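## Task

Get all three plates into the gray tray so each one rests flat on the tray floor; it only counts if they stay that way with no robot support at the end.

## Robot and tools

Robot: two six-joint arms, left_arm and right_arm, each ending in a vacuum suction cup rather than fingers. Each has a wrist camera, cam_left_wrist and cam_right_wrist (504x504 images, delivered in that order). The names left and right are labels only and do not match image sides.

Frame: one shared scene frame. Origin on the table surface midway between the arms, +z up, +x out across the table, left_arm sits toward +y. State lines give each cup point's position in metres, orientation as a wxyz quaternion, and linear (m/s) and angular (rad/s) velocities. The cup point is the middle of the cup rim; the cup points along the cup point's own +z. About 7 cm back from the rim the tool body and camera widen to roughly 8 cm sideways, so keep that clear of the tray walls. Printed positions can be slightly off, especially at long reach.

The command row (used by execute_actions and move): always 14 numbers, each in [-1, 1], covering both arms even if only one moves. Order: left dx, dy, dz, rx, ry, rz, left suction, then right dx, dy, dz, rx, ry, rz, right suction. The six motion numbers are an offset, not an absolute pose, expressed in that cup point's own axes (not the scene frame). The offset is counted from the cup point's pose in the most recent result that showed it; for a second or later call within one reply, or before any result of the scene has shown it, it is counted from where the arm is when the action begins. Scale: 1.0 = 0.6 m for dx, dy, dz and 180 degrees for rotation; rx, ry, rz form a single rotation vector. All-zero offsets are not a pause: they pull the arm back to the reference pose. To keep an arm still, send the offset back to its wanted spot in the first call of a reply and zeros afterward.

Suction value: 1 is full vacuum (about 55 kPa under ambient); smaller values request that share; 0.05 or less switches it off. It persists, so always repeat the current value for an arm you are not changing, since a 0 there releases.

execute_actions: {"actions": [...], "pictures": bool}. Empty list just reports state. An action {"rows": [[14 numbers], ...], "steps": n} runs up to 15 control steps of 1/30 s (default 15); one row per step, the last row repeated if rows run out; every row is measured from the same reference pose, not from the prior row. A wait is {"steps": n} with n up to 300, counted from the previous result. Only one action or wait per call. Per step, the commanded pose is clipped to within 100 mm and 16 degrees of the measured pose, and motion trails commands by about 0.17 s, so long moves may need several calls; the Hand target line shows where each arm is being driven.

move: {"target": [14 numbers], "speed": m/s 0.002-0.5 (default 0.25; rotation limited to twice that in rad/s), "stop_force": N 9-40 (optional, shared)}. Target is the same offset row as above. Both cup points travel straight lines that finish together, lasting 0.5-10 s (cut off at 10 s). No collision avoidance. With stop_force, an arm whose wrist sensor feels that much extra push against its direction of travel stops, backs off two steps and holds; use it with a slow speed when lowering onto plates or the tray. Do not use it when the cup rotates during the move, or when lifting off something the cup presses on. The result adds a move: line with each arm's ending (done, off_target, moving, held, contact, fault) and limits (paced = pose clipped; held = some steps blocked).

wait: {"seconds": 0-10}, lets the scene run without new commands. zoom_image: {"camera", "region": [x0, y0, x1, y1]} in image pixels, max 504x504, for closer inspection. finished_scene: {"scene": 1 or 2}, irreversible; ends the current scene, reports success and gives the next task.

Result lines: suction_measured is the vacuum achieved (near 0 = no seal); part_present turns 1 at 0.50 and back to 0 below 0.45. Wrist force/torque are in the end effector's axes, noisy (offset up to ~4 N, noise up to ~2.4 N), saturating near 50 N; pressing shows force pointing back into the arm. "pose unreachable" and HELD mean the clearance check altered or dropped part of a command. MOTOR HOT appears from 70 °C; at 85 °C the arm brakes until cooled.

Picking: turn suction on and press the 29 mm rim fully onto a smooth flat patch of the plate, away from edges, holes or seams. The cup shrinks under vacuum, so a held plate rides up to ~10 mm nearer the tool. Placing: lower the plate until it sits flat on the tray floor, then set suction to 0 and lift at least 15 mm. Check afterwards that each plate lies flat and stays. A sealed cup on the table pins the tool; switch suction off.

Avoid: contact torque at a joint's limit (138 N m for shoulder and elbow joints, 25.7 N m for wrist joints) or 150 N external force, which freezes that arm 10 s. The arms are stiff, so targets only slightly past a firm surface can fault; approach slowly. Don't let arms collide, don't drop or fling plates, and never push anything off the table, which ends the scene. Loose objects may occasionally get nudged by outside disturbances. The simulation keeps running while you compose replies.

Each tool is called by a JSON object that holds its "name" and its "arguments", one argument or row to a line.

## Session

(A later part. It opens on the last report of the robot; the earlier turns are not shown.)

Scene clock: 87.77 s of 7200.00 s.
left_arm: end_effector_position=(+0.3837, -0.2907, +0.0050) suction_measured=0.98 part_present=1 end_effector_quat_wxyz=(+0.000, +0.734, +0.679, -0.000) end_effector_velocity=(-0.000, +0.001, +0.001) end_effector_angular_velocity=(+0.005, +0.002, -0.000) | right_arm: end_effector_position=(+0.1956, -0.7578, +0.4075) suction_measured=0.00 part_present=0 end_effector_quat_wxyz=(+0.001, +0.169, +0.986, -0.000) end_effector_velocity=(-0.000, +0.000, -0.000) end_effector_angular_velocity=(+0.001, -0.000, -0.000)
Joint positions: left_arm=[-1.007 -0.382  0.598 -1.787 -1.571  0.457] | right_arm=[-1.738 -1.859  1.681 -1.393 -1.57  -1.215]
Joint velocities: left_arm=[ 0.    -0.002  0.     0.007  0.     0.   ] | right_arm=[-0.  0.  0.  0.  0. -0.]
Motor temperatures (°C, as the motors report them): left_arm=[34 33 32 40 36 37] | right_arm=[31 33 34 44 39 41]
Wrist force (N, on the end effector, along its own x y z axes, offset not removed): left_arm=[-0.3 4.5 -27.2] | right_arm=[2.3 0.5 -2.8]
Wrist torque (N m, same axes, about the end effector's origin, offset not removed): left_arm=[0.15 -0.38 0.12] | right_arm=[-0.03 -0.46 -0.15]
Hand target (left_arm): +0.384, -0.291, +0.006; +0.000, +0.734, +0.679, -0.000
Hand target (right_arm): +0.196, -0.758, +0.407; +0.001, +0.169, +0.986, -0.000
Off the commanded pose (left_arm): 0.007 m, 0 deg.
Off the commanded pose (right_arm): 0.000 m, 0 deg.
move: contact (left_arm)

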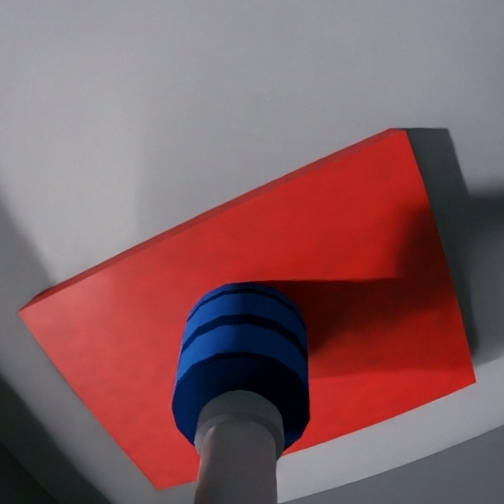

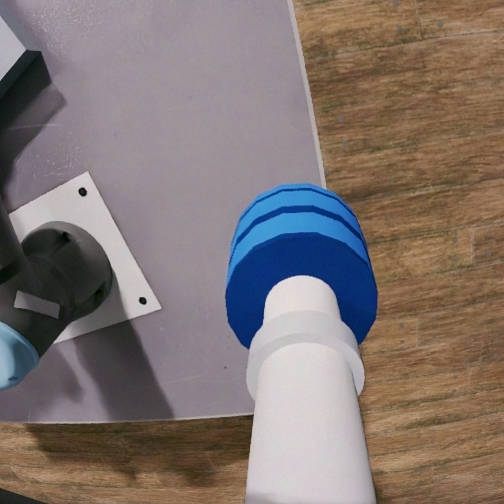

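{"name": "move", "arguments": {
  "target": [0,0,-0.012,0,0,0,0,0,0,0,0,0,0,0],
  "speed": 0.01
}}

{"name": "move", "arguments": {
  "target": [0,0,-0.2,0,0,0,0,0,0,0,0,0,0,0],
  "speed": 0.1
}}

{"name": "move", "arguments": {
  "target": [1,-0.1,-0.2,0,0,0,0,0,0,0,0,0,0,0]
}}

{"name": "move", "arguments": {
  "target": [0.25,0,0,0,0,0,0,-0.2,0.705,0,0,0,0,0]
}}

{"name": "move", "arguments": {
  "target": [0,0,0,0,0,0,0,0.42,0.593,0.4,0,0,0,0]
}}

Scene clock: 97.60 s of 7200.00 s.
left_arm: end_effector_position=(+0.3837, -0.2907, +0.0120) suction_measured=0.01 part_present=0 end_effector_quat_wxyz=(+0.000, +0.734, +0.679, -0.000) end_effector_velocity=(+0.000, +0.000, +0.002) end_effector_angular_velocity=(+0.000, +0.001, +0.000) | right_arm: end_effector_position=(+0.1956, -0.7578, +0.4075) suction_measured=0.00 part_present=0 end_effector_quat_wxyz=(+0.001, +0.169, +0.986, -0.000) end_effector_velocity=(+0.000, +0.000, +0.000) end_effector_angular_velocity=(-0.000, -0.000, +0.001)
Joint positions: left_arm=[-1.007 -0.388  0.592 -1.775 -1.571  0.457] | right_arm=[-1.738 -1.859  1.681 -1.393 -1.57  -1.215]
Joint velocities: left_arm=[ 0.    -0.001 -0.001  0.003 -0.001 -0.   ] | right_arm=[ 0. -0.  0. -0.  0. -0.]
Motor temperatures (°C, as the motors report them): left_arm=[34 33 32 40 36 37] | right_arm=[31 33 34 44 39 41]
Wrist force (N, on the end effector, along its own x y z axes, offset not removed): left_arm=[0.6 0.4 -1.8] | right_arm=[1.6 -1.4 -1.0]
Wrist torque (N m, same axes, about the end effector's origin, offset not removed): left_arm=[-0.38 -0.07 0.02] | right_arm=[-0.38 -0.39 -0.16]
Hand target (left_arm): +0.384, -0.291, +0.012; +0.000, +0.734, +0.679, -0.000
Hand target (right_arm): +0.196, -0.758, +0.407; +0.001, +0.169, +0.986, -0.000
Off the commanded pose (left_arm): 0.000 m, 0 deg.
Off the commanded pose (right_arm): 0.000 m, 0 deg.
move: done

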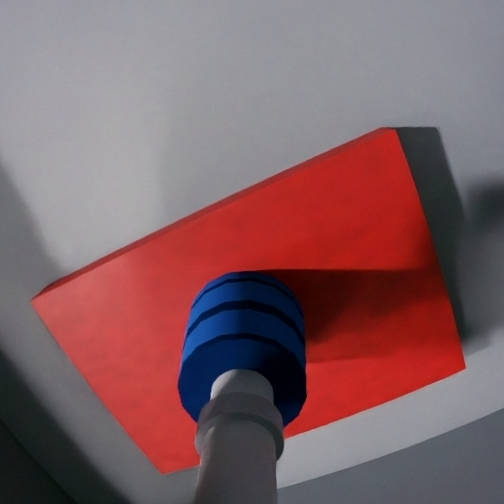

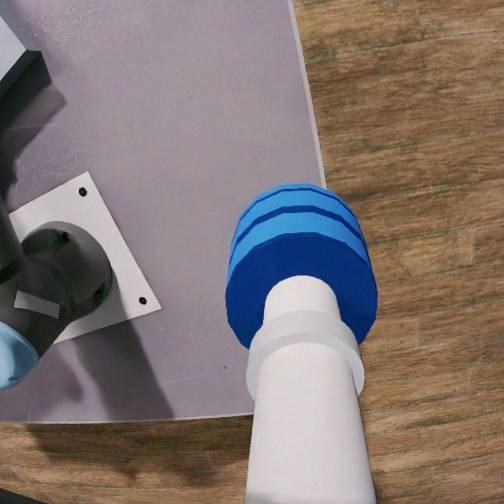

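Scene clock: 99.07 s of 7200.00 s.
left_arm: end_effector_position=(+0.3838, -0.2907, +0.0759) suction_measured=0.01 part_present=0 end_effector_quat_wxyz=(+0.001, +0.734, +0.679, -0.000) end_effector_velocity=(-0.000, -0.000, -0.000) end_effector_angular_velocity=(+0.001, -0.000, -0.000) | right_arm: end_effector_position=(+0.1956, -0.7578, +0.4075) suction_measured=0.00 part_present=0 end_effector_quat_wxyz=(+0.001, +0.169, +0.986, -0.000) end_effector_velocity=(+0.000, +0.000, +0.000) end_effector_angular_velocity=(-0.001, +0.000, +0.001)
Joint positions: left_arm=[-1.007 -0.43   0.511 -1.654 -1.571  0.457] | right_arm=[-1.738 -1.859  1.681 -1.393 -1.57  -1.215]
Joint velocities: left_arm=[-0.     0.001 -0.    -0.     0.001 -0.   ] | right_arm=[ 0. -0. -0.  0. -0. -0.]
Motor temperatures (°C, as the motors report them): left_arm=[34 33 32 40 36 37] | right_arm=[31 33 34 44 39 41]
Wrist force (N, on the end effector, along its own x y z axes, offset not removed): left_arm=[1.6 -0.6 -3.3] | right_arm=[3.9 -0.2 0.4]
Wrist torque (N m, same axes, about the end effector's origin, offset not removed): left_arm=[-0.22 -0.15 0.12] | right_arm=[-0.14 -0.67 -0.24]
Hand target (left_arm): +0.384, -0.291, +0.076; +0.001, +0.734, +0.679, -0.000
Hand target (right_arm): +0.196, -0.758, +0.407; +0.001, +0.169, +0.986, -0.000
Off the commanded pose (left_arm): 0.056 m, 0 deg.
Off the commanded pose (right_arm): 0.000 m, 0 deg.
move: held (left_arm); limits=held; held on 20 of 44 steps (left_arm), including the last (left_arm)
pose unreachable (left arm): on one or more control steps of this call this arm could not follow its commanded pose, so it was not sent that pose on those steps. On the call's last step it was still not sent that pose. It may still have moved: this result reports where it is.
cause: the commanded pose would bring a part of the arm too close to another arm (a part of this arm just beyond joint 3 (elbow) and a part of the other arm just beyond its joint 2 (shoulder lift)).

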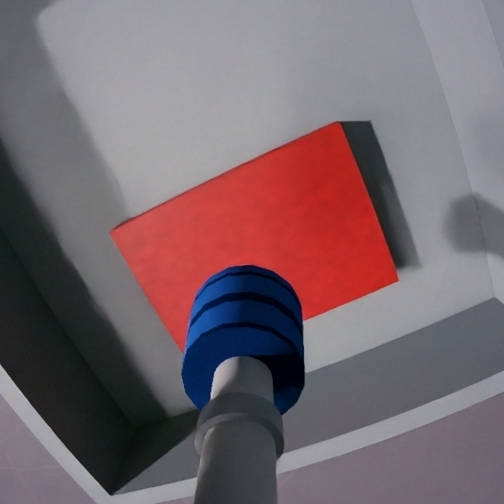

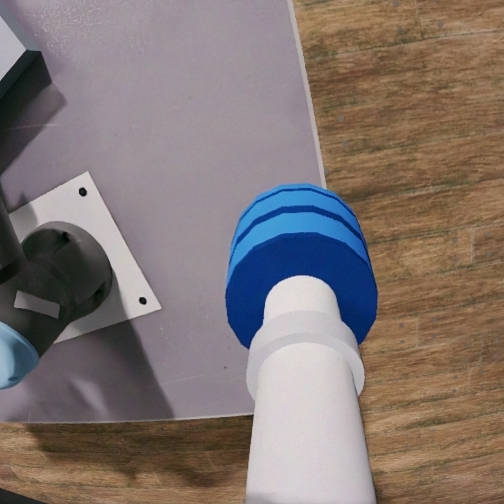

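Scene clock: 106.87 s of 7200.00 s.
left_arm: end_effector_position=(+0.3725, +0.3087, +0.1943) suction_measured=0.01 part_present=0 end_effector_quat_wxyz=(+0.000, +0.734, +0.679, +0.001) end_effector_velocity=(-0.006, +0.037, +0.016) end_effector_angular_velocity=(-0.010, -0.002, -0.003) | right_arm: end_effector_position=(+0.1956, -0.7578, +0.4075) suction_measured=0.00 part_present=0 end_effector_quat_wxyz=(+0.001, +0.169, +0.986, -0.000) end_effector_velocity=(-0.000, +0.000, +0.000) end_effector_angular_velocity=(-0.001, +0.000, +0.001)
Joint positions: left_arm=[-0.468 -1.593  2.016 -1.995 -1.57   0.995] | right_arm=[-1.738 -1.859  1.681 -1.393 -1.57  -1.215]
Joint velocities: left_arm=[ 0.061 -0.066  0.022  0.036 -0.006  0.065] | right_arm=[-0.    -0.001 -0.    -0.    -0.    -0.001]
Motor temperatures (°C, as the motors report them): left_arm=[34 33 32 40 36 37] | right_arm=[31 33 34 44 39 41]
Wrist force (N, on the end effector, along its own x y z axes, offset not removed): left_arm=[2.1 4.9 0.5] | right_arm=[2.1 -1.3 -3.0]
Wrist torque (N m, same axes, about the end effector's origin, offset not removed): left_arm=[0.57 -0.19 0.04] | right_arm=[-0.27 -0.37 -0.23]
Hand target (left_arm): +0.372, +0.312, +0.196; +0.001, +0.734, +0.679, +0.000
Hand target (right_arm): +0.196, -0.758, +0.407; +0.001, +0.169, +0.986, -0.000
Off the commanded pose (left_arm): 0.004 m, 0 deg.
Off the commanded pose (right_arm): 0.000 m, 0 deg.
move: moving (left_arm; no rest 5 s after the path's end); limits=paced

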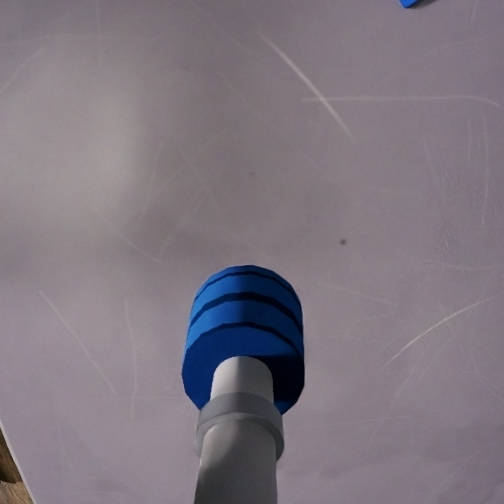

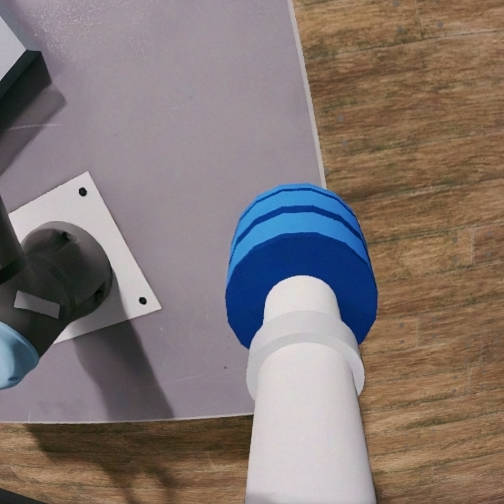

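Scene clock: 109.53 s of 7200.00 s.
left_arm: end_effector_position=(+0.3839, +0.4617, +0.1958) suction_measured=0.01 part_present=0 end_effector_quat_wxyz=(+0.001, +0.734, +0.679, +0.001) end_effector_velocity=(+0.000, +0.000, -0.000) end_effector_angular_velocity=(-0.000, -0.000, +0.000) | right_arm: end_effector_position=(+0.4495, -0.3979, +0.4074) suction_measured=0.00 part_present=0 end_effector_quat_wxyz=(+0.000, +0.169, +0.986, +0.001) end_effector_velocity=(+0.001, +0.001, +0.000) end_effector_angular_velocity=(-0.001, +0.001, -0.002)
Joint positions: left_arm=[-0.147 -1.642  2.059 -1.989 -1.57   1.317] | right_arm=[-0.537 -1.846  1.672 -1.397 -1.57  -0.014]
Joint velocities: left_arm=[ 0.001  0.    -0.    -0.    -0.     0.001] | right_arm=[ 0.004  0.003 -0.003 -0.    -0.001  0.006]
Motor temperatures (°C, as the motors report them): left_arm=[34 33 32 40 36 37] | right_arm=[31 33 34 44 39 41]
Wrist force (N, on the end effector, along its own x y z axes, offset not removed): left_arm=[0.7 1.4 -0.2] | right_arm=[2.6 0.0 -0.6]
Wrist torque (N m, same axes, about the end effector's origin, offset not removed): left_arm=[0.04 0.01 -0.11] | right_arm=[-0.04 -0.53 -0.29]
Hand target (left_arm): +0.384, +0.462, +0.196; +0.001, +0.734, +0.679, +0.001
Hand target (right_arm): +0.450, -0.398, +0.407; +0.000, +0.169, +0.986, +0.001
Off the commanded pose (left_arm): 0.000 m, 0 deg.
Off the commanded pose (right_arm): 0.001 m, 0 deg.
move: done

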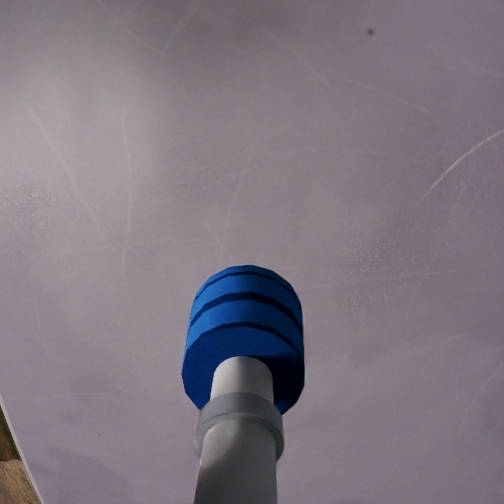

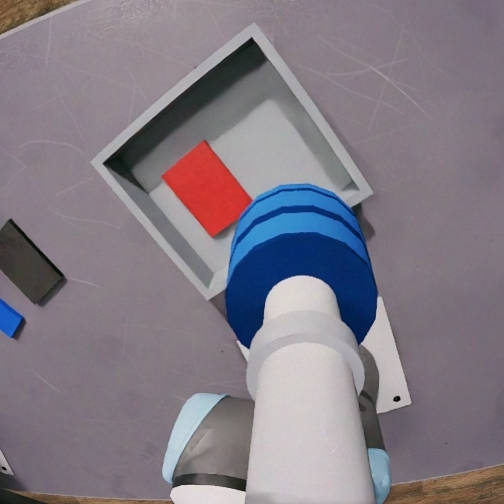

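Scene clock: 112.13 s of 7200.00 s.
left_arm: end_effector_position=(+0.3839, +0.4617, +0.1958) suction_measured=0.01 part_present=0 end_effector_quat_wxyz=(+0.001, +0.734, +0.679, +0.001) end_effector_velocity=(-0.000, -0.001, -0.000) end_effector_angular_velocity=(-0.000, +0.000, -0.001) | right_arm: end_effector_position=(+0.3293, +0.0218, +0.1672) suction_measured=0.00 part_present=0 end_effector_quat_wxyz=(-0.001, +0.169, +0.986, +0.000) end_effector_velocity=(-0.000, +0.002, -0.001) end_effector_angular_velocity=(-0.000, -0.001, +0.002)
Joint positions: left_arm=[-0.147 -1.642  2.059 -1.989 -1.57   1.317] | right_arm=[ 0.535 -1.486  1.982 -2.067 -1.569  1.058]
Joint velocities: left_arm=[-0.001 -0.     0.     0.    -0.    -0.   ] | right_arm=[ 0.003  0.004 -0.002 -0.002 -0.     0.001]
Motor temperatures (°C, as the motors report them): left_arm=[34 33 32 40 36 37] | right_arm=[31 33 34 44 39 41]
Wrist force (N, on the end effector, along its own x y z axes, offset not removed): left_arm=[1.6 1.7 -4.5] | right_arm=[3.3 0.5 -1.2]
Wrist torque (N m, same axes, about the end effector's origin, offset not removed): left_arm=[0.02 -0.16 0.03] | right_arm=[-0.12 -0.64 -0.16]
Hand target (left_arm): +0.384, +0.462, +0.196; +0.001, +0.734, +0.679, +0.001
Hand target (right_arm): +0.329, +0.022, +0.167; -0.001, +0.169, +0.986, +0.000
Off the commanded pose (left_arm): 0.000 m, 0 deg.
Off the commanded pose (right_arm): 0.001 m, 0 deg.
move: done

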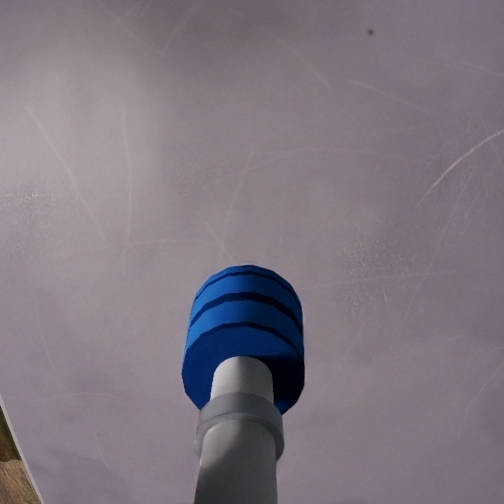

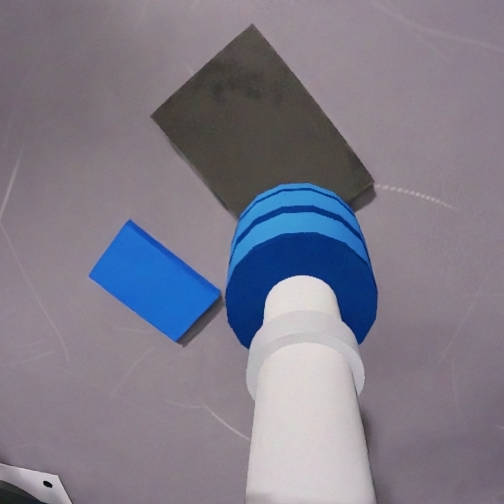

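{"name": "move", "arguments": {
  "target": [0,0,0,0,0,0,0,0.005,0.035,0.17,0,0,0,0]
}}

Scene clock: 117.30 s of 7200.00 s.
left_arm: end_effector_position=(+0.3839, +0.4617, +0.1958) suction_measured=0.01 part_present=0 end_effector_quat_wxyz=(+0.001, +0.734, +0.679, +0.001) end_effector_velocity=(+0.000, -0.000, +0.000) end_effector_angular_velocity=(+0.000, -0.000, -0.001) | right_arm: end_effector_position=(+0.3333, +0.0425, +0.0652) suction_measured=0.00 part_present=0 end_effector_quat_wxyz=(-0.001, +0.169, +0.986, +0.000) end_effector_velocity=(+0.000, +0.001, -0.002) end_effector_angular_velocity=(-0.000, -0.001, +0.002)
Joint positions: left_arm=[-0.147 -1.642  2.059 -1.989 -1.57   1.317] | right_arm=[ 0.561 -1.286  2.056 -2.341 -1.569  1.084]
Joint velocities: left_arm=[-0.001 -0.    -0.    -0.     0.    -0.   ] | right_arm=[ 0.002  0.006 -0.001 -0.006 -0.001 -0.001]
Motor temperatures (°C, as the motors report them): left_arm=[34 33 32 40 36 37] | right_arm=[31 33 34 44 39 41]
Wrist force (N, on the end effector, along its own x y z axes, offset not removed): left_arm=[0.8 0.0 3.0] | right_arm=[3.5 0.5 -1.2]
Wrist torque (N m, same axes, about the end effector's origin, offset not removed): left_arm=[-0.26 0.02 0.03] | right_arm=[-0.07 -0.57 -0.16]
Hand target (left_arm): +0.384, +0.462, +0.196; +0.001, +0.734, +0.679, +0.001
Hand target (right_arm): +0.333, +0.043, +0.065; -0.001, +0.169, +0.986, +0.000
Off the commanded pose (left_arm): 0.000 m, 0 deg.
Off the commanded pose (right_arm): 0.000 m, 0 deg.
After step 90, 1.17 s passed at rest.
move: done

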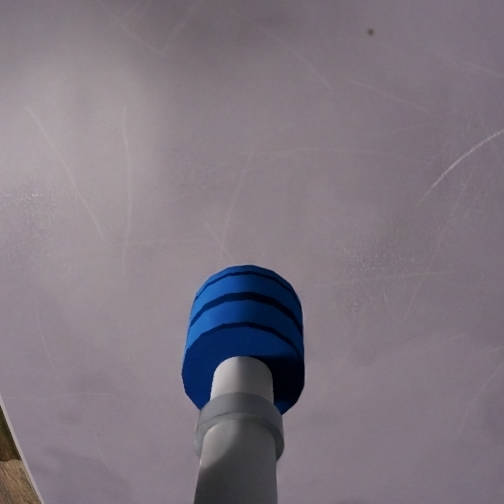

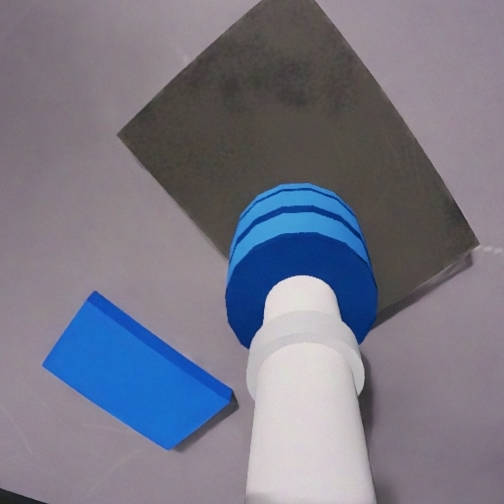

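{"name": "move", "arguments": {
  "target": [0,0,0,0,0,0,0,0,0,0.11,0,0,0,1],
  "speed": 0.012,
  "stop_force": 10
}}

{"name": "move", "arguments": {
  "target": [0,0,0,0,0,0,0,0,0,-0.2,0,0,0,1],
  "speed": 0.1
}}

{"name": "move", "arguments": {
  "target": [0,0,0,0,0,0,0,-0.4,-0.58,0,0,0,0,1],
  "speed": 0.15
}}

Scene clock: 138.03 s of 7200.00 s.
left_arm: end_effector_position=(+0.3839, +0.4617, +0.1958) suction_measured=0.01 part_present=0 end_effector_quat_wxyz=(+0.001, +0.734, +0.679, +0.001) end_effector_velocity=(+0.000, +0.000, +0.000) end_effector_angular_velocity=(+0.001, -0.000, +0.000) | right_arm: end_effector_position=(+0.3332, +0.0425, -0.0007) suction_measured=0.95 part_present=1 end_effector_quat_wxyz=(-0.001, +0.169, +0.986, +0.000) end_effector_velocity=(+0.001, -0.000, -0.001) end_effector_angular_velocity=(+0.001, -0.001, -0.002)
Joint positions: left_arm=[-0.147 -1.642  2.059 -1.989 -1.57   1.317] | right_arm=[ 0.561 -1.151  2.102 -2.521 -1.569  1.084]
Joint velocities: left_arm=[ 0.    -0.    -0.     0.     0.001  0.   ] | right_arm=[-0.001  0.003  0.001 -0.006  0.     0.001]
Motor temperatures (°C, as the motors report them): left_arm=[34 33 32 40 36 37] | right_arm=[31 33 34 44 39 41]
Wrist force (N, on the end effector, along its own x y z axes, offset not removed): left_arm=[-5.4 5.1 2.0] | right_arm=[2.1 4.2 1.9]
Wrist torque (N m, same axes, about the end effector's origin, offset not removed): left_arm=[0.44 0.64 -0.08] | right_arm=[0.45 -0.45 -0.23]
Hand target (left_arm): +0.384, +0.462, +0.196; +0.001, +0.734, +0.679, +0.001
Hand target (right_arm): +0.333, +0.042, -0.001; -0.001, +0.169, +0.986, +0.000
Off the commanded pose (left_arm): 0.000 m, 0 deg.
Off the commanded pose (right_arm): 0.000 m, 0 deg.
After step 90, 12.03 s passed at rest.
move: done

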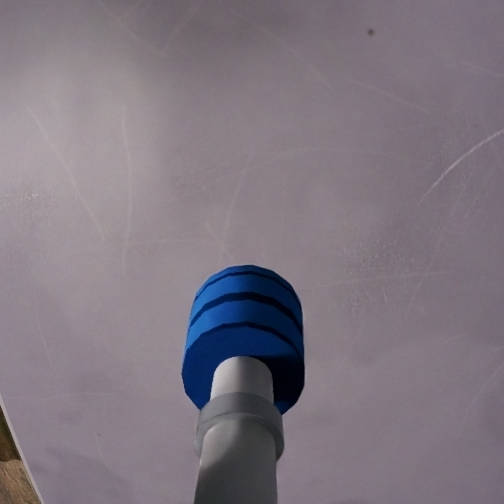

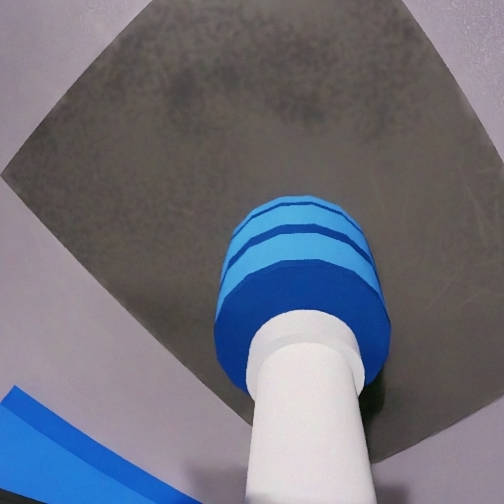

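Scene clock: 139.70 s of 7200.00 s.
left_arm: end_effector_position=(+0.3839, +0.4617, +0.1958) suction_measured=0.01 part_present=0 end_effector_quat_wxyz=(+0.001, +0.734, +0.679, +0.001) end_effector_velocity=(-0.000, -0.000, -0.000) end_effector_angular_velocity=(+0.000, -0.000, -0.001) | right_arm: end_effector_position=(+0.3333, +0.0426, +0.1193) suction_measured=1.00 part_present=1 end_effector_quat_wxyz=(-0.001, +0.169, +0.986, +0.000) end_effector_velocity=(+0.000, -0.000, +0.002) end_effector_angular_velocity=(-0.000, +0.000, -0.000)
Joint positions: left_arm=[-0.147 -1.642  2.059 -1.989 -1.57   1.317] | right_arm=[ 0.561 -1.376  1.997 -2.191 -1.569  1.084]
Joint velocities: left_arm=[-0.001  0.     0.    -0.     0.    -0.   ] | right_arm=[-0.001 -0.003 -0.003  0.006  0.    -0.   ]
Motor temperatures (°C, as the motors report them): left_arm=[34 33 32 40 36 37] | right_arm=[31 33 34 44 39 41]
Wrist force (N, on the end effector, along its own x y z axes, offset not removed): left_arm=[-0.6 0.1 -0.9] | right_arm=[4.1 2.0 -0.4]
Wrist torque (N m, same axes, about the end effector's origin, offset not removed): left_arm=[0.18 0.14 0.02] | right_arm=[0.27 -0.70 -0.18]
Hand target (left_arm): +0.384, +0.462, +0.196; +0.001, +0.734, +0.679, +0.001
Hand target (right_arm): +0.333, +0.043, +0.119; -0.001, +0.169, +0.986, +0.000
Off the commanded pose (left_arm): 0.000 m, 0 deg.
Off the commanded pose (right_arm): 0.000 m, 0 deg.
move: done

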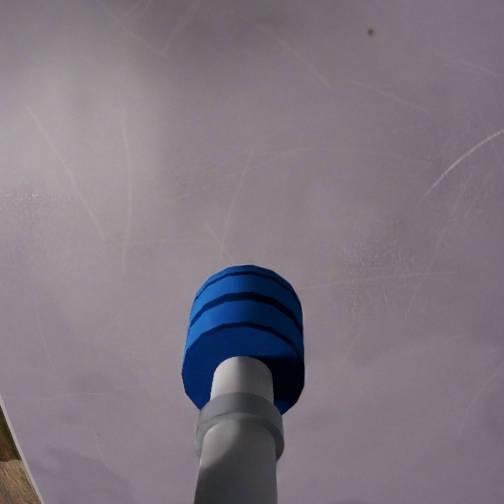

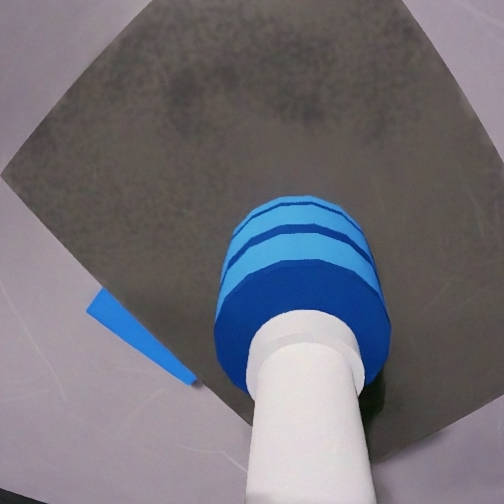

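Scene clock: 143.03 s of 7200.00 s.
left_arm: end_effector_position=(+0.3839, +0.4617, +0.1958) suction_measured=0.01 part_present=0 end_effector_quat_wxyz=(+0.001, +0.734, +0.679, +0.001) end_effector_velocity=(-0.000, -0.000, +0.000) end_effector_angular_velocity=(+0.000, +0.000, -0.001) | right_arm: end_effector_position=(+0.4446, -0.3657, +0.1195) suction_measured=1.00 part_present=1 end_effector_quat_wxyz=(+0.000, +0.169, +0.986, +0.001) end_effector_velocity=(+0.001, -0.002, +0.000) end_effector_angular_velocity=(+0.000, -0.002, -0.000)
Joint positions: left_arm=[-0.147 -1.642  2.059 -1.989 -1.57   1.317] | right_arm=[-0.458 -1.686  2.322 -2.207 -1.57   0.065]
Joint velocities: left_arm=[-0.001 -0.    -0.     0.     0.     0.   ] | right_arm=[-0.005  0.    -0.001 -0.001  0.    -0.005]
Motor temperatures (°C, as the motors report them): left_arm=[34 33 32 40 36 37] | right_arm=[31 33 34 44 39 41]
Wrist force (N, on the end effector, along its own x y z axes, offset not removed): left_arm=[2.6 2.3 4.3] | right_arm=[1.9 0.2 0.8]
Wrist torque (N m, same axes, about the end effector's origin, offset not removed): left_arm=[0.19 -0.23 0.02] | right_arm=[-0.12 -0.40 -0.18]
Hand target (left_arm): +0.384, +0.462, +0.196; +0.001, +0.734, +0.679, +0.001
Hand target (right_arm): +0.445, -0.366, +0.120; +0.000, +0.169, +0.986, +0.001
Off the commanded pose (left_arm): 0.000 m, 0 deg.
Off the commanded pose (right_arm): 0.001 m, 0 deg.
move: done

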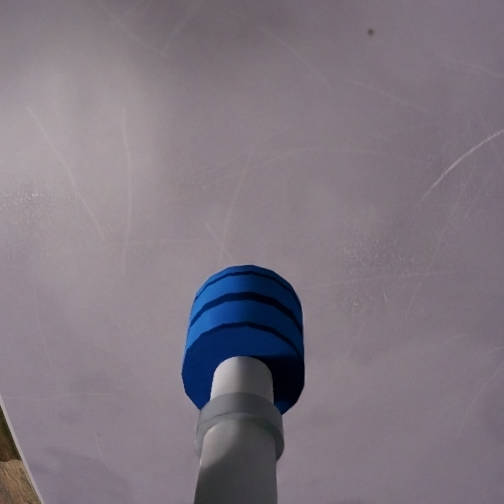

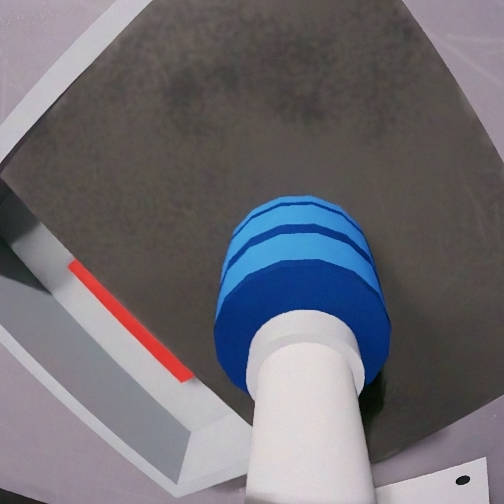

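{"name": "move", "arguments": {
  "target": [0,0,0,0,0,0,0,-0.017,0.057,0.07,0,0,0,1],
  "speed": 0.04
}}

Scene clock: 156.70 s of 7200.00 s.
left_arm: end_effector_position=(+0.3839, +0.4617, +0.1958) suction_measured=0.01 part_present=0 end_effector_quat_wxyz=(+0.001, +0.734, +0.679, +0.001) end_effector_velocity=(-0.000, +0.000, -0.000) end_effector_angular_velocity=(+0.000, +0.000, +0.000) | right_arm: end_effector_position=(+0.4655, -0.3369, +0.0775) suction_measured=1.00 part_present=1 end_effector_quat_wxyz=(-0.000, +0.169, +0.986, +0.001) end_effector_velocity=(+0.001, +0.001, -0.001) end_effector_angular_velocity=(+0.000, -0.000, -0.001)
Joint positions: left_arm=[-0.147 -1.642  2.059 -1.989 -1.57   1.317] | right_arm=[-0.371 -1.536  2.322 -2.357 -1.569  0.151]
Joint velocities: left_arm=[ 0. -0.  0. -0.  0. -0.] | right_arm=[ 0.002  0.005 -0.    -0.005  0.     0.004]
Motor temperatures (°C, as the motors report them): left_arm=[34 33 32 40 36 37] | right_arm=[31 33 34 44 39 41]
Wrist force (N, on the end effector, along its own x y z axes, offset not removed): left_arm=[-3.4 -2.2 2.2] | right_arm=[3.7 0.1 0.7]
Wrist torque (N m, same axes, about the end effector's origin, offset not removed): left_arm=[-0.42 0.62 0.25] | right_arm=[-0.18 -0.57 -0.22]
Hand target (left_arm): +0.384, +0.462, +0.196; +0.001, +0.734, +0.679, +0.001
Hand target (right_arm): +0.466, -0.337, +0.077; -0.000, +0.169, +0.986, +0.001
Off the commanded pose (left_arm): 0.000 m, 0 deg.
Off the commanded pose (right_arm): 0.000 m, 0 deg.
After step 90, 8.93 s passed at rest.
move: done

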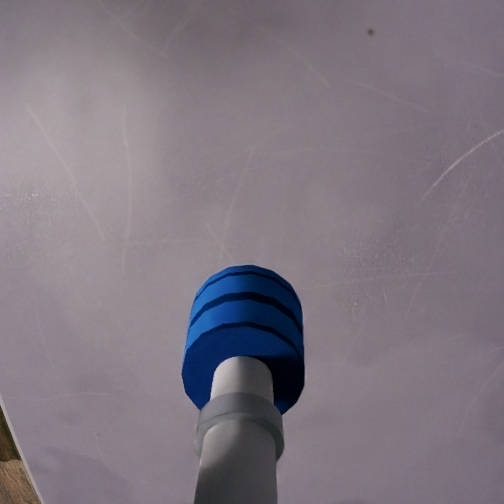

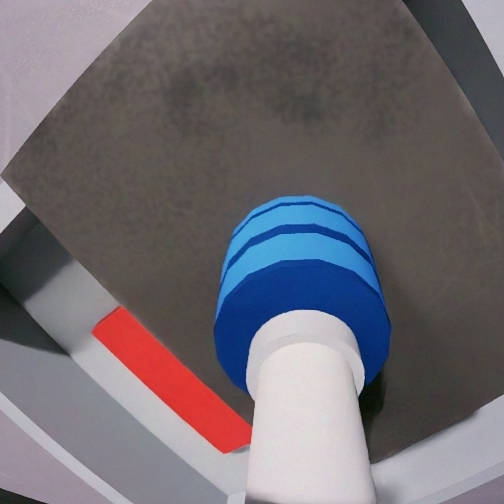

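{"name": "move", "arguments": {
  "target": [0,0,0,0,0,0,0,0.032,-0.04,0.02,0,0,0,1],
  "speed": 0.03
}}

Scene clock: 161.03 s of 7200.00 s.
left_arm: end_effector_position=(+0.3839, +0.4617, +0.1958) suction_measured=0.01 part_present=0 end_effector_quat_wxyz=(+0.001, +0.734, +0.679, +0.001) end_effector_velocity=(+0.000, -0.000, +0.000) end_effector_angular_velocity=(-0.000, -0.000, +0.000) | right_arm: end_effector_position=(+0.4395, -0.3531, +0.0656) suction_measured=1.00 part_present=1 end_effector_quat_wxyz=(-0.000, +0.169, +0.986, +0.001) end_effector_velocity=(-0.001, -0.001, -0.001) end_effector_angular_velocity=(+0.001, -0.000, -0.001)
Joint positions: left_arm=[-0.147 -1.642  2.059 -1.989 -1.57   1.317] | right_arm=[-0.428 -1.575  2.406 -2.402 -1.569  0.095]
Joint velocities: left_arm=[ 0. -0. -0. -0. -0. -0.] | right_arm=[-0.004 -0.002  0.004 -0.002  0.001 -0.002]
Motor temperatures (°C, as the motors report them): left_arm=[34 33 32 40 36 37] | right_arm=[31 33 34 44 39 41]
Wrist force (N, on the end effector, along its own x y z axes, offset not removed): left_arm=[-1.8 -0.6 3.0] | right_arm=[3.2 1.3 -1.2]
Wrist torque (N m, same axes, about the end effector's origin, offset not removed): left_arm=[-0.50 0.29 -0.01] | right_arm=[0.09 -0.55 -0.13]
Hand target (left_arm): +0.384, +0.462, +0.196; +0.001, +0.734, +0.679, +0.001
Hand target (right_arm): +0.439, -0.353, +0.066; +0.000, +0.169, +0.986, +0.001
Off the commanded pose (left_arm): 0.000 m, 0 deg.
Off the commanded pose (right_arm): 0.000 m, 0 deg.
move: done

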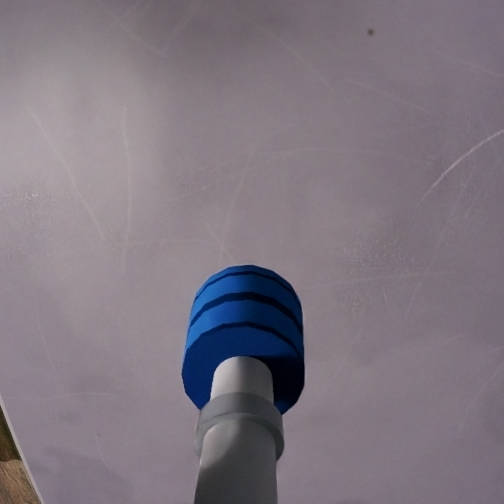

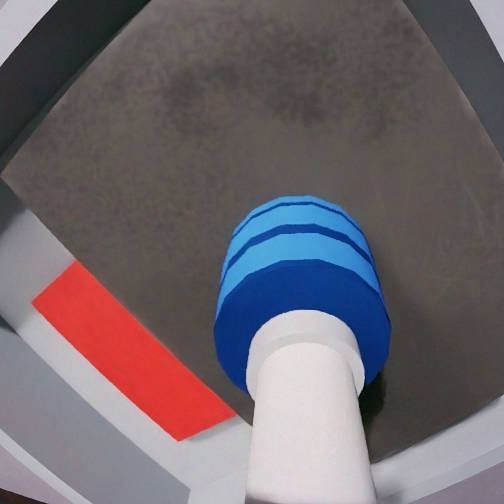

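{"name": "move", "arguments": {
  "target": [0,0,0,0,0,0,0,0,0,0.06,0,0,0,1],
  "speed": 0.015,
  "stop_force": 10
}}

Scene clock: 165.43 s of 7200.00 s.
left_arm: end_effector_position=(+0.3839, +0.4617, +0.1958) suction_measured=0.01 part_present=0 end_effector_quat_wxyz=(+0.001, +0.734, +0.679, +0.001) end_effector_velocity=(+0.000, -0.000, +0.000) end_effector_angular_velocity=(-0.000, -0.000, +0.000) | right_arm: end_effector_position=(+0.4395, -0.3531, +0.0297) suction_measured=1.00 part_present=1 end_effector_quat_wxyz=(-0.000, +0.169, +0.986, +0.001) end_effector_velocity=(+0.000, +0.000, -0.002) end_effector_angular_velocity=(-0.000, -0.001, +0.002)
Joint positions: left_arm=[-0.147 -1.642  2.059 -1.989 -1.57   1.317] | right_arm=[-0.428 -1.474  2.445 -2.541 -1.569  0.095]
Joint velocities: left_arm=[ 0. -0. -0. -0. -0.  0.] | right_arm=[ 0.001  0.005  0.002 -0.008  0.    -0.002]
Motor temperatures (°C, as the motors report them): left_arm=[34 33 32 40 36 37] | right_arm=[31 33 34 44 39 41]
Wrist force (N, on the end effector, along its own x y z axes, offset not removed): left_arm=[-1.5 -1.1 1.4] | right_arm=[2.2 1.5 -1.9]
Wrist torque (N m, same axes, about the end effector's origin, offset not removed): left_arm=[-0.39 0.39 0.12] | right_arm=[0.05 -0.48 -0.18]
Hand target (left_arm): +0.384, +0.462, +0.196; +0.001, +0.734, +0.679, +0.001
Hand target (right_arm): +0.440, -0.353, +0.030; -0.000, +0.169, +0.986, +0.001
Off the commanded pose (left_arm): 0.000 m, 0 deg.
Off the commanded pose (right_arm): 0.000 m, 0 deg.
move: done

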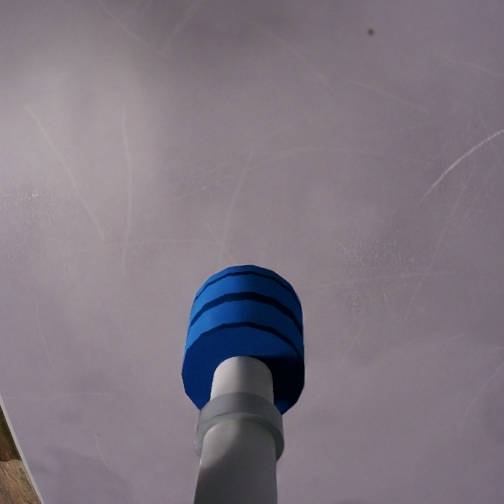

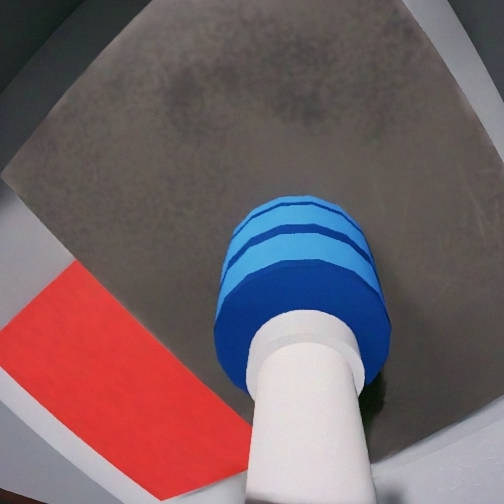

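{"name": "move", "arguments": {
  "target": [0,0,0,0,0,0,0,-0.014,-0.016,0.012,0,0,0,1],
  "speed": 0.01,
  "stop_force": 10
}}

{"name": "move", "arguments": {
  "target": [0,0,0,0,0,0,0,0,0,0.045,0,0,0,1],
  "speed": 0.008,
  "stop_force": 10
}}

Scene clock: 170.67 s of 7200.00 s.
left_arm: end_effector_position=(+0.3839, +0.4617, +0.1958) suction_measured=0.01 part_present=0 end_effector_quat_wxyz=(+0.001, +0.734, +0.679, +0.001) end_effector_velocity=(-0.000, -0.000, -0.000) end_effector_angular_velocity=(-0.001, +0.000, -0.000) | right_arm: end_effector_position=(+0.4442, -0.3648, +0.0226) suction_measured=1.00 part_present=1 end_effector_quat_wxyz=(+0.000, +0.169, +0.986, +0.001) end_effector_velocity=(+0.000, -0.001, -0.001) end_effector_angular_velocity=(+0.000, +0.000, +0.004)
Joint positions: left_arm=[-0.147 -1.642  2.059 -1.989 -1.57   1.317] | right_arm=[-0.456 -1.445  2.442 -2.568 -1.569  0.067]
Joint velocities: left_arm=[-0.     0.    -0.     0.    -0.001 -0.   ] | right_arm=[-0.001  0.004 -0.    -0.003 -0.    -0.005]
Motor temperatures (°C, as the motors report them): left_arm=[34 33 32 40 36 37] | right_arm=[31 33 34 44 39 41]
Wrist force (N, on the end effector, along its own x y z axes, offset not removed): left_arm=[4.2 0.9 1.4] | right_arm=[2.5 1.1 0.1]
Wrist torque (N m, same axes, about the end effector's origin, offset not removed): left_arm=[-0.13 -0.43 -0.17] | right_arm=[0.07 -0.44 -0.13]
Hand target (left_arm): +0.384, +0.462, +0.196; +0.001, +0.734, +0.679, +0.001
Hand target (right_arm): +0.444, -0.365, +0.023; +0.000, +0.169, +0.986, +0.001
Off the commanded pose (left_arm): 0.000 m, 0 deg.
Off the commanded pose (right_arm): 0.000 m, 0 deg.
After step 90, 0.57 s passed at rest.
move: done

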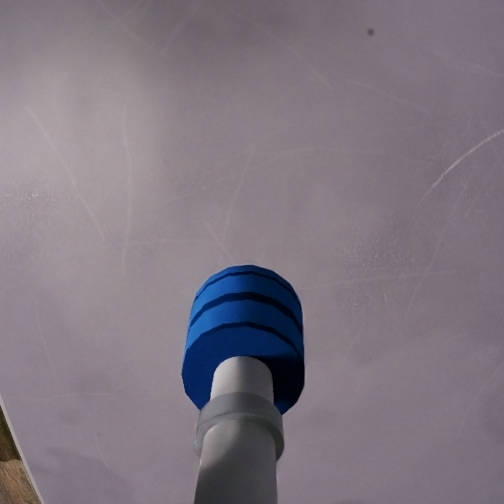

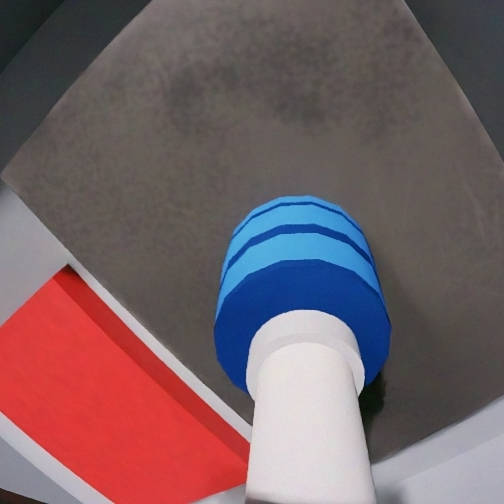

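Scene clock: 173.67 s of 7200.00 s.
left_arm: end_effector_position=(+0.3839, +0.4617, +0.1958) suction_measured=0.01 part_present=0 end_effector_quat_wxyz=(+0.001, +0.734, +0.679, +0.001) end_effector_velocity=(-0.000, -0.000, -0.000) end_effector_angular_velocity=(-0.000, +0.000, -0.000) | right_arm: end_effector_position=(+0.4441, -0.3648, +0.0016) suction_measured=1.00 part_present=1 end_effector_quat_wxyz=(-0.000, +0.169, +0.986, +0.001) end_effector_velocity=(-0.000, +0.000, +0.002) end_effector_angular_velocity=(+0.001, +0.003, +0.001)
Joint positions: left_arm=[-0.147 -1.642  2.059 -1.989 -1.57   1.317] | right_arm=[-0.456 -1.378  2.458 -2.651 -1.569  0.067]
Joint velocities: left_arm=[-0. -0.  0.  0. -0. -0.] | right_arm=[ 0.001 -0.007 -0.002  0.012 -0.     0.   ]
Motor temperatures (°C, as the motors report them): left_arm=[34 33 32 40 36 37] | right_arm=[31 33 34 44 39 41]
Wrist force (N, on the end effector, along its own x y z axes, offset not removed): left_arm=[-1.1 -0.2 1.1] | right_arm=[6.5 -1.9 -29.5]
Wrist torque (N m, same axes, about the end effector's origin, offset not removed): left_arm=[-0.26 0.23 -0.14] | right_arm=[-0.24 -0.40 -0.13]
Hand target (left_arm): +0.384, +0.462, +0.196; +0.001, +0.734, +0.679, +0.001
Hand target (right_arm): +0.444, -0.365, +0.002; -0.000, +0.169, +0.986, +0.001
Off the commanded pose (left_arm): 0.000 m, 0 deg.
Off the commanded pose (right_arm): 0.006 m, 0 deg.
move: contact (right_arm)

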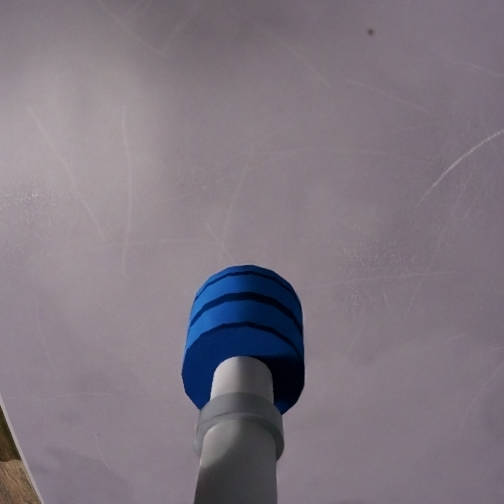

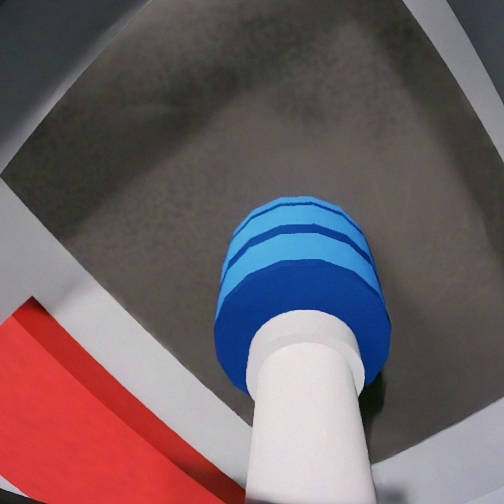

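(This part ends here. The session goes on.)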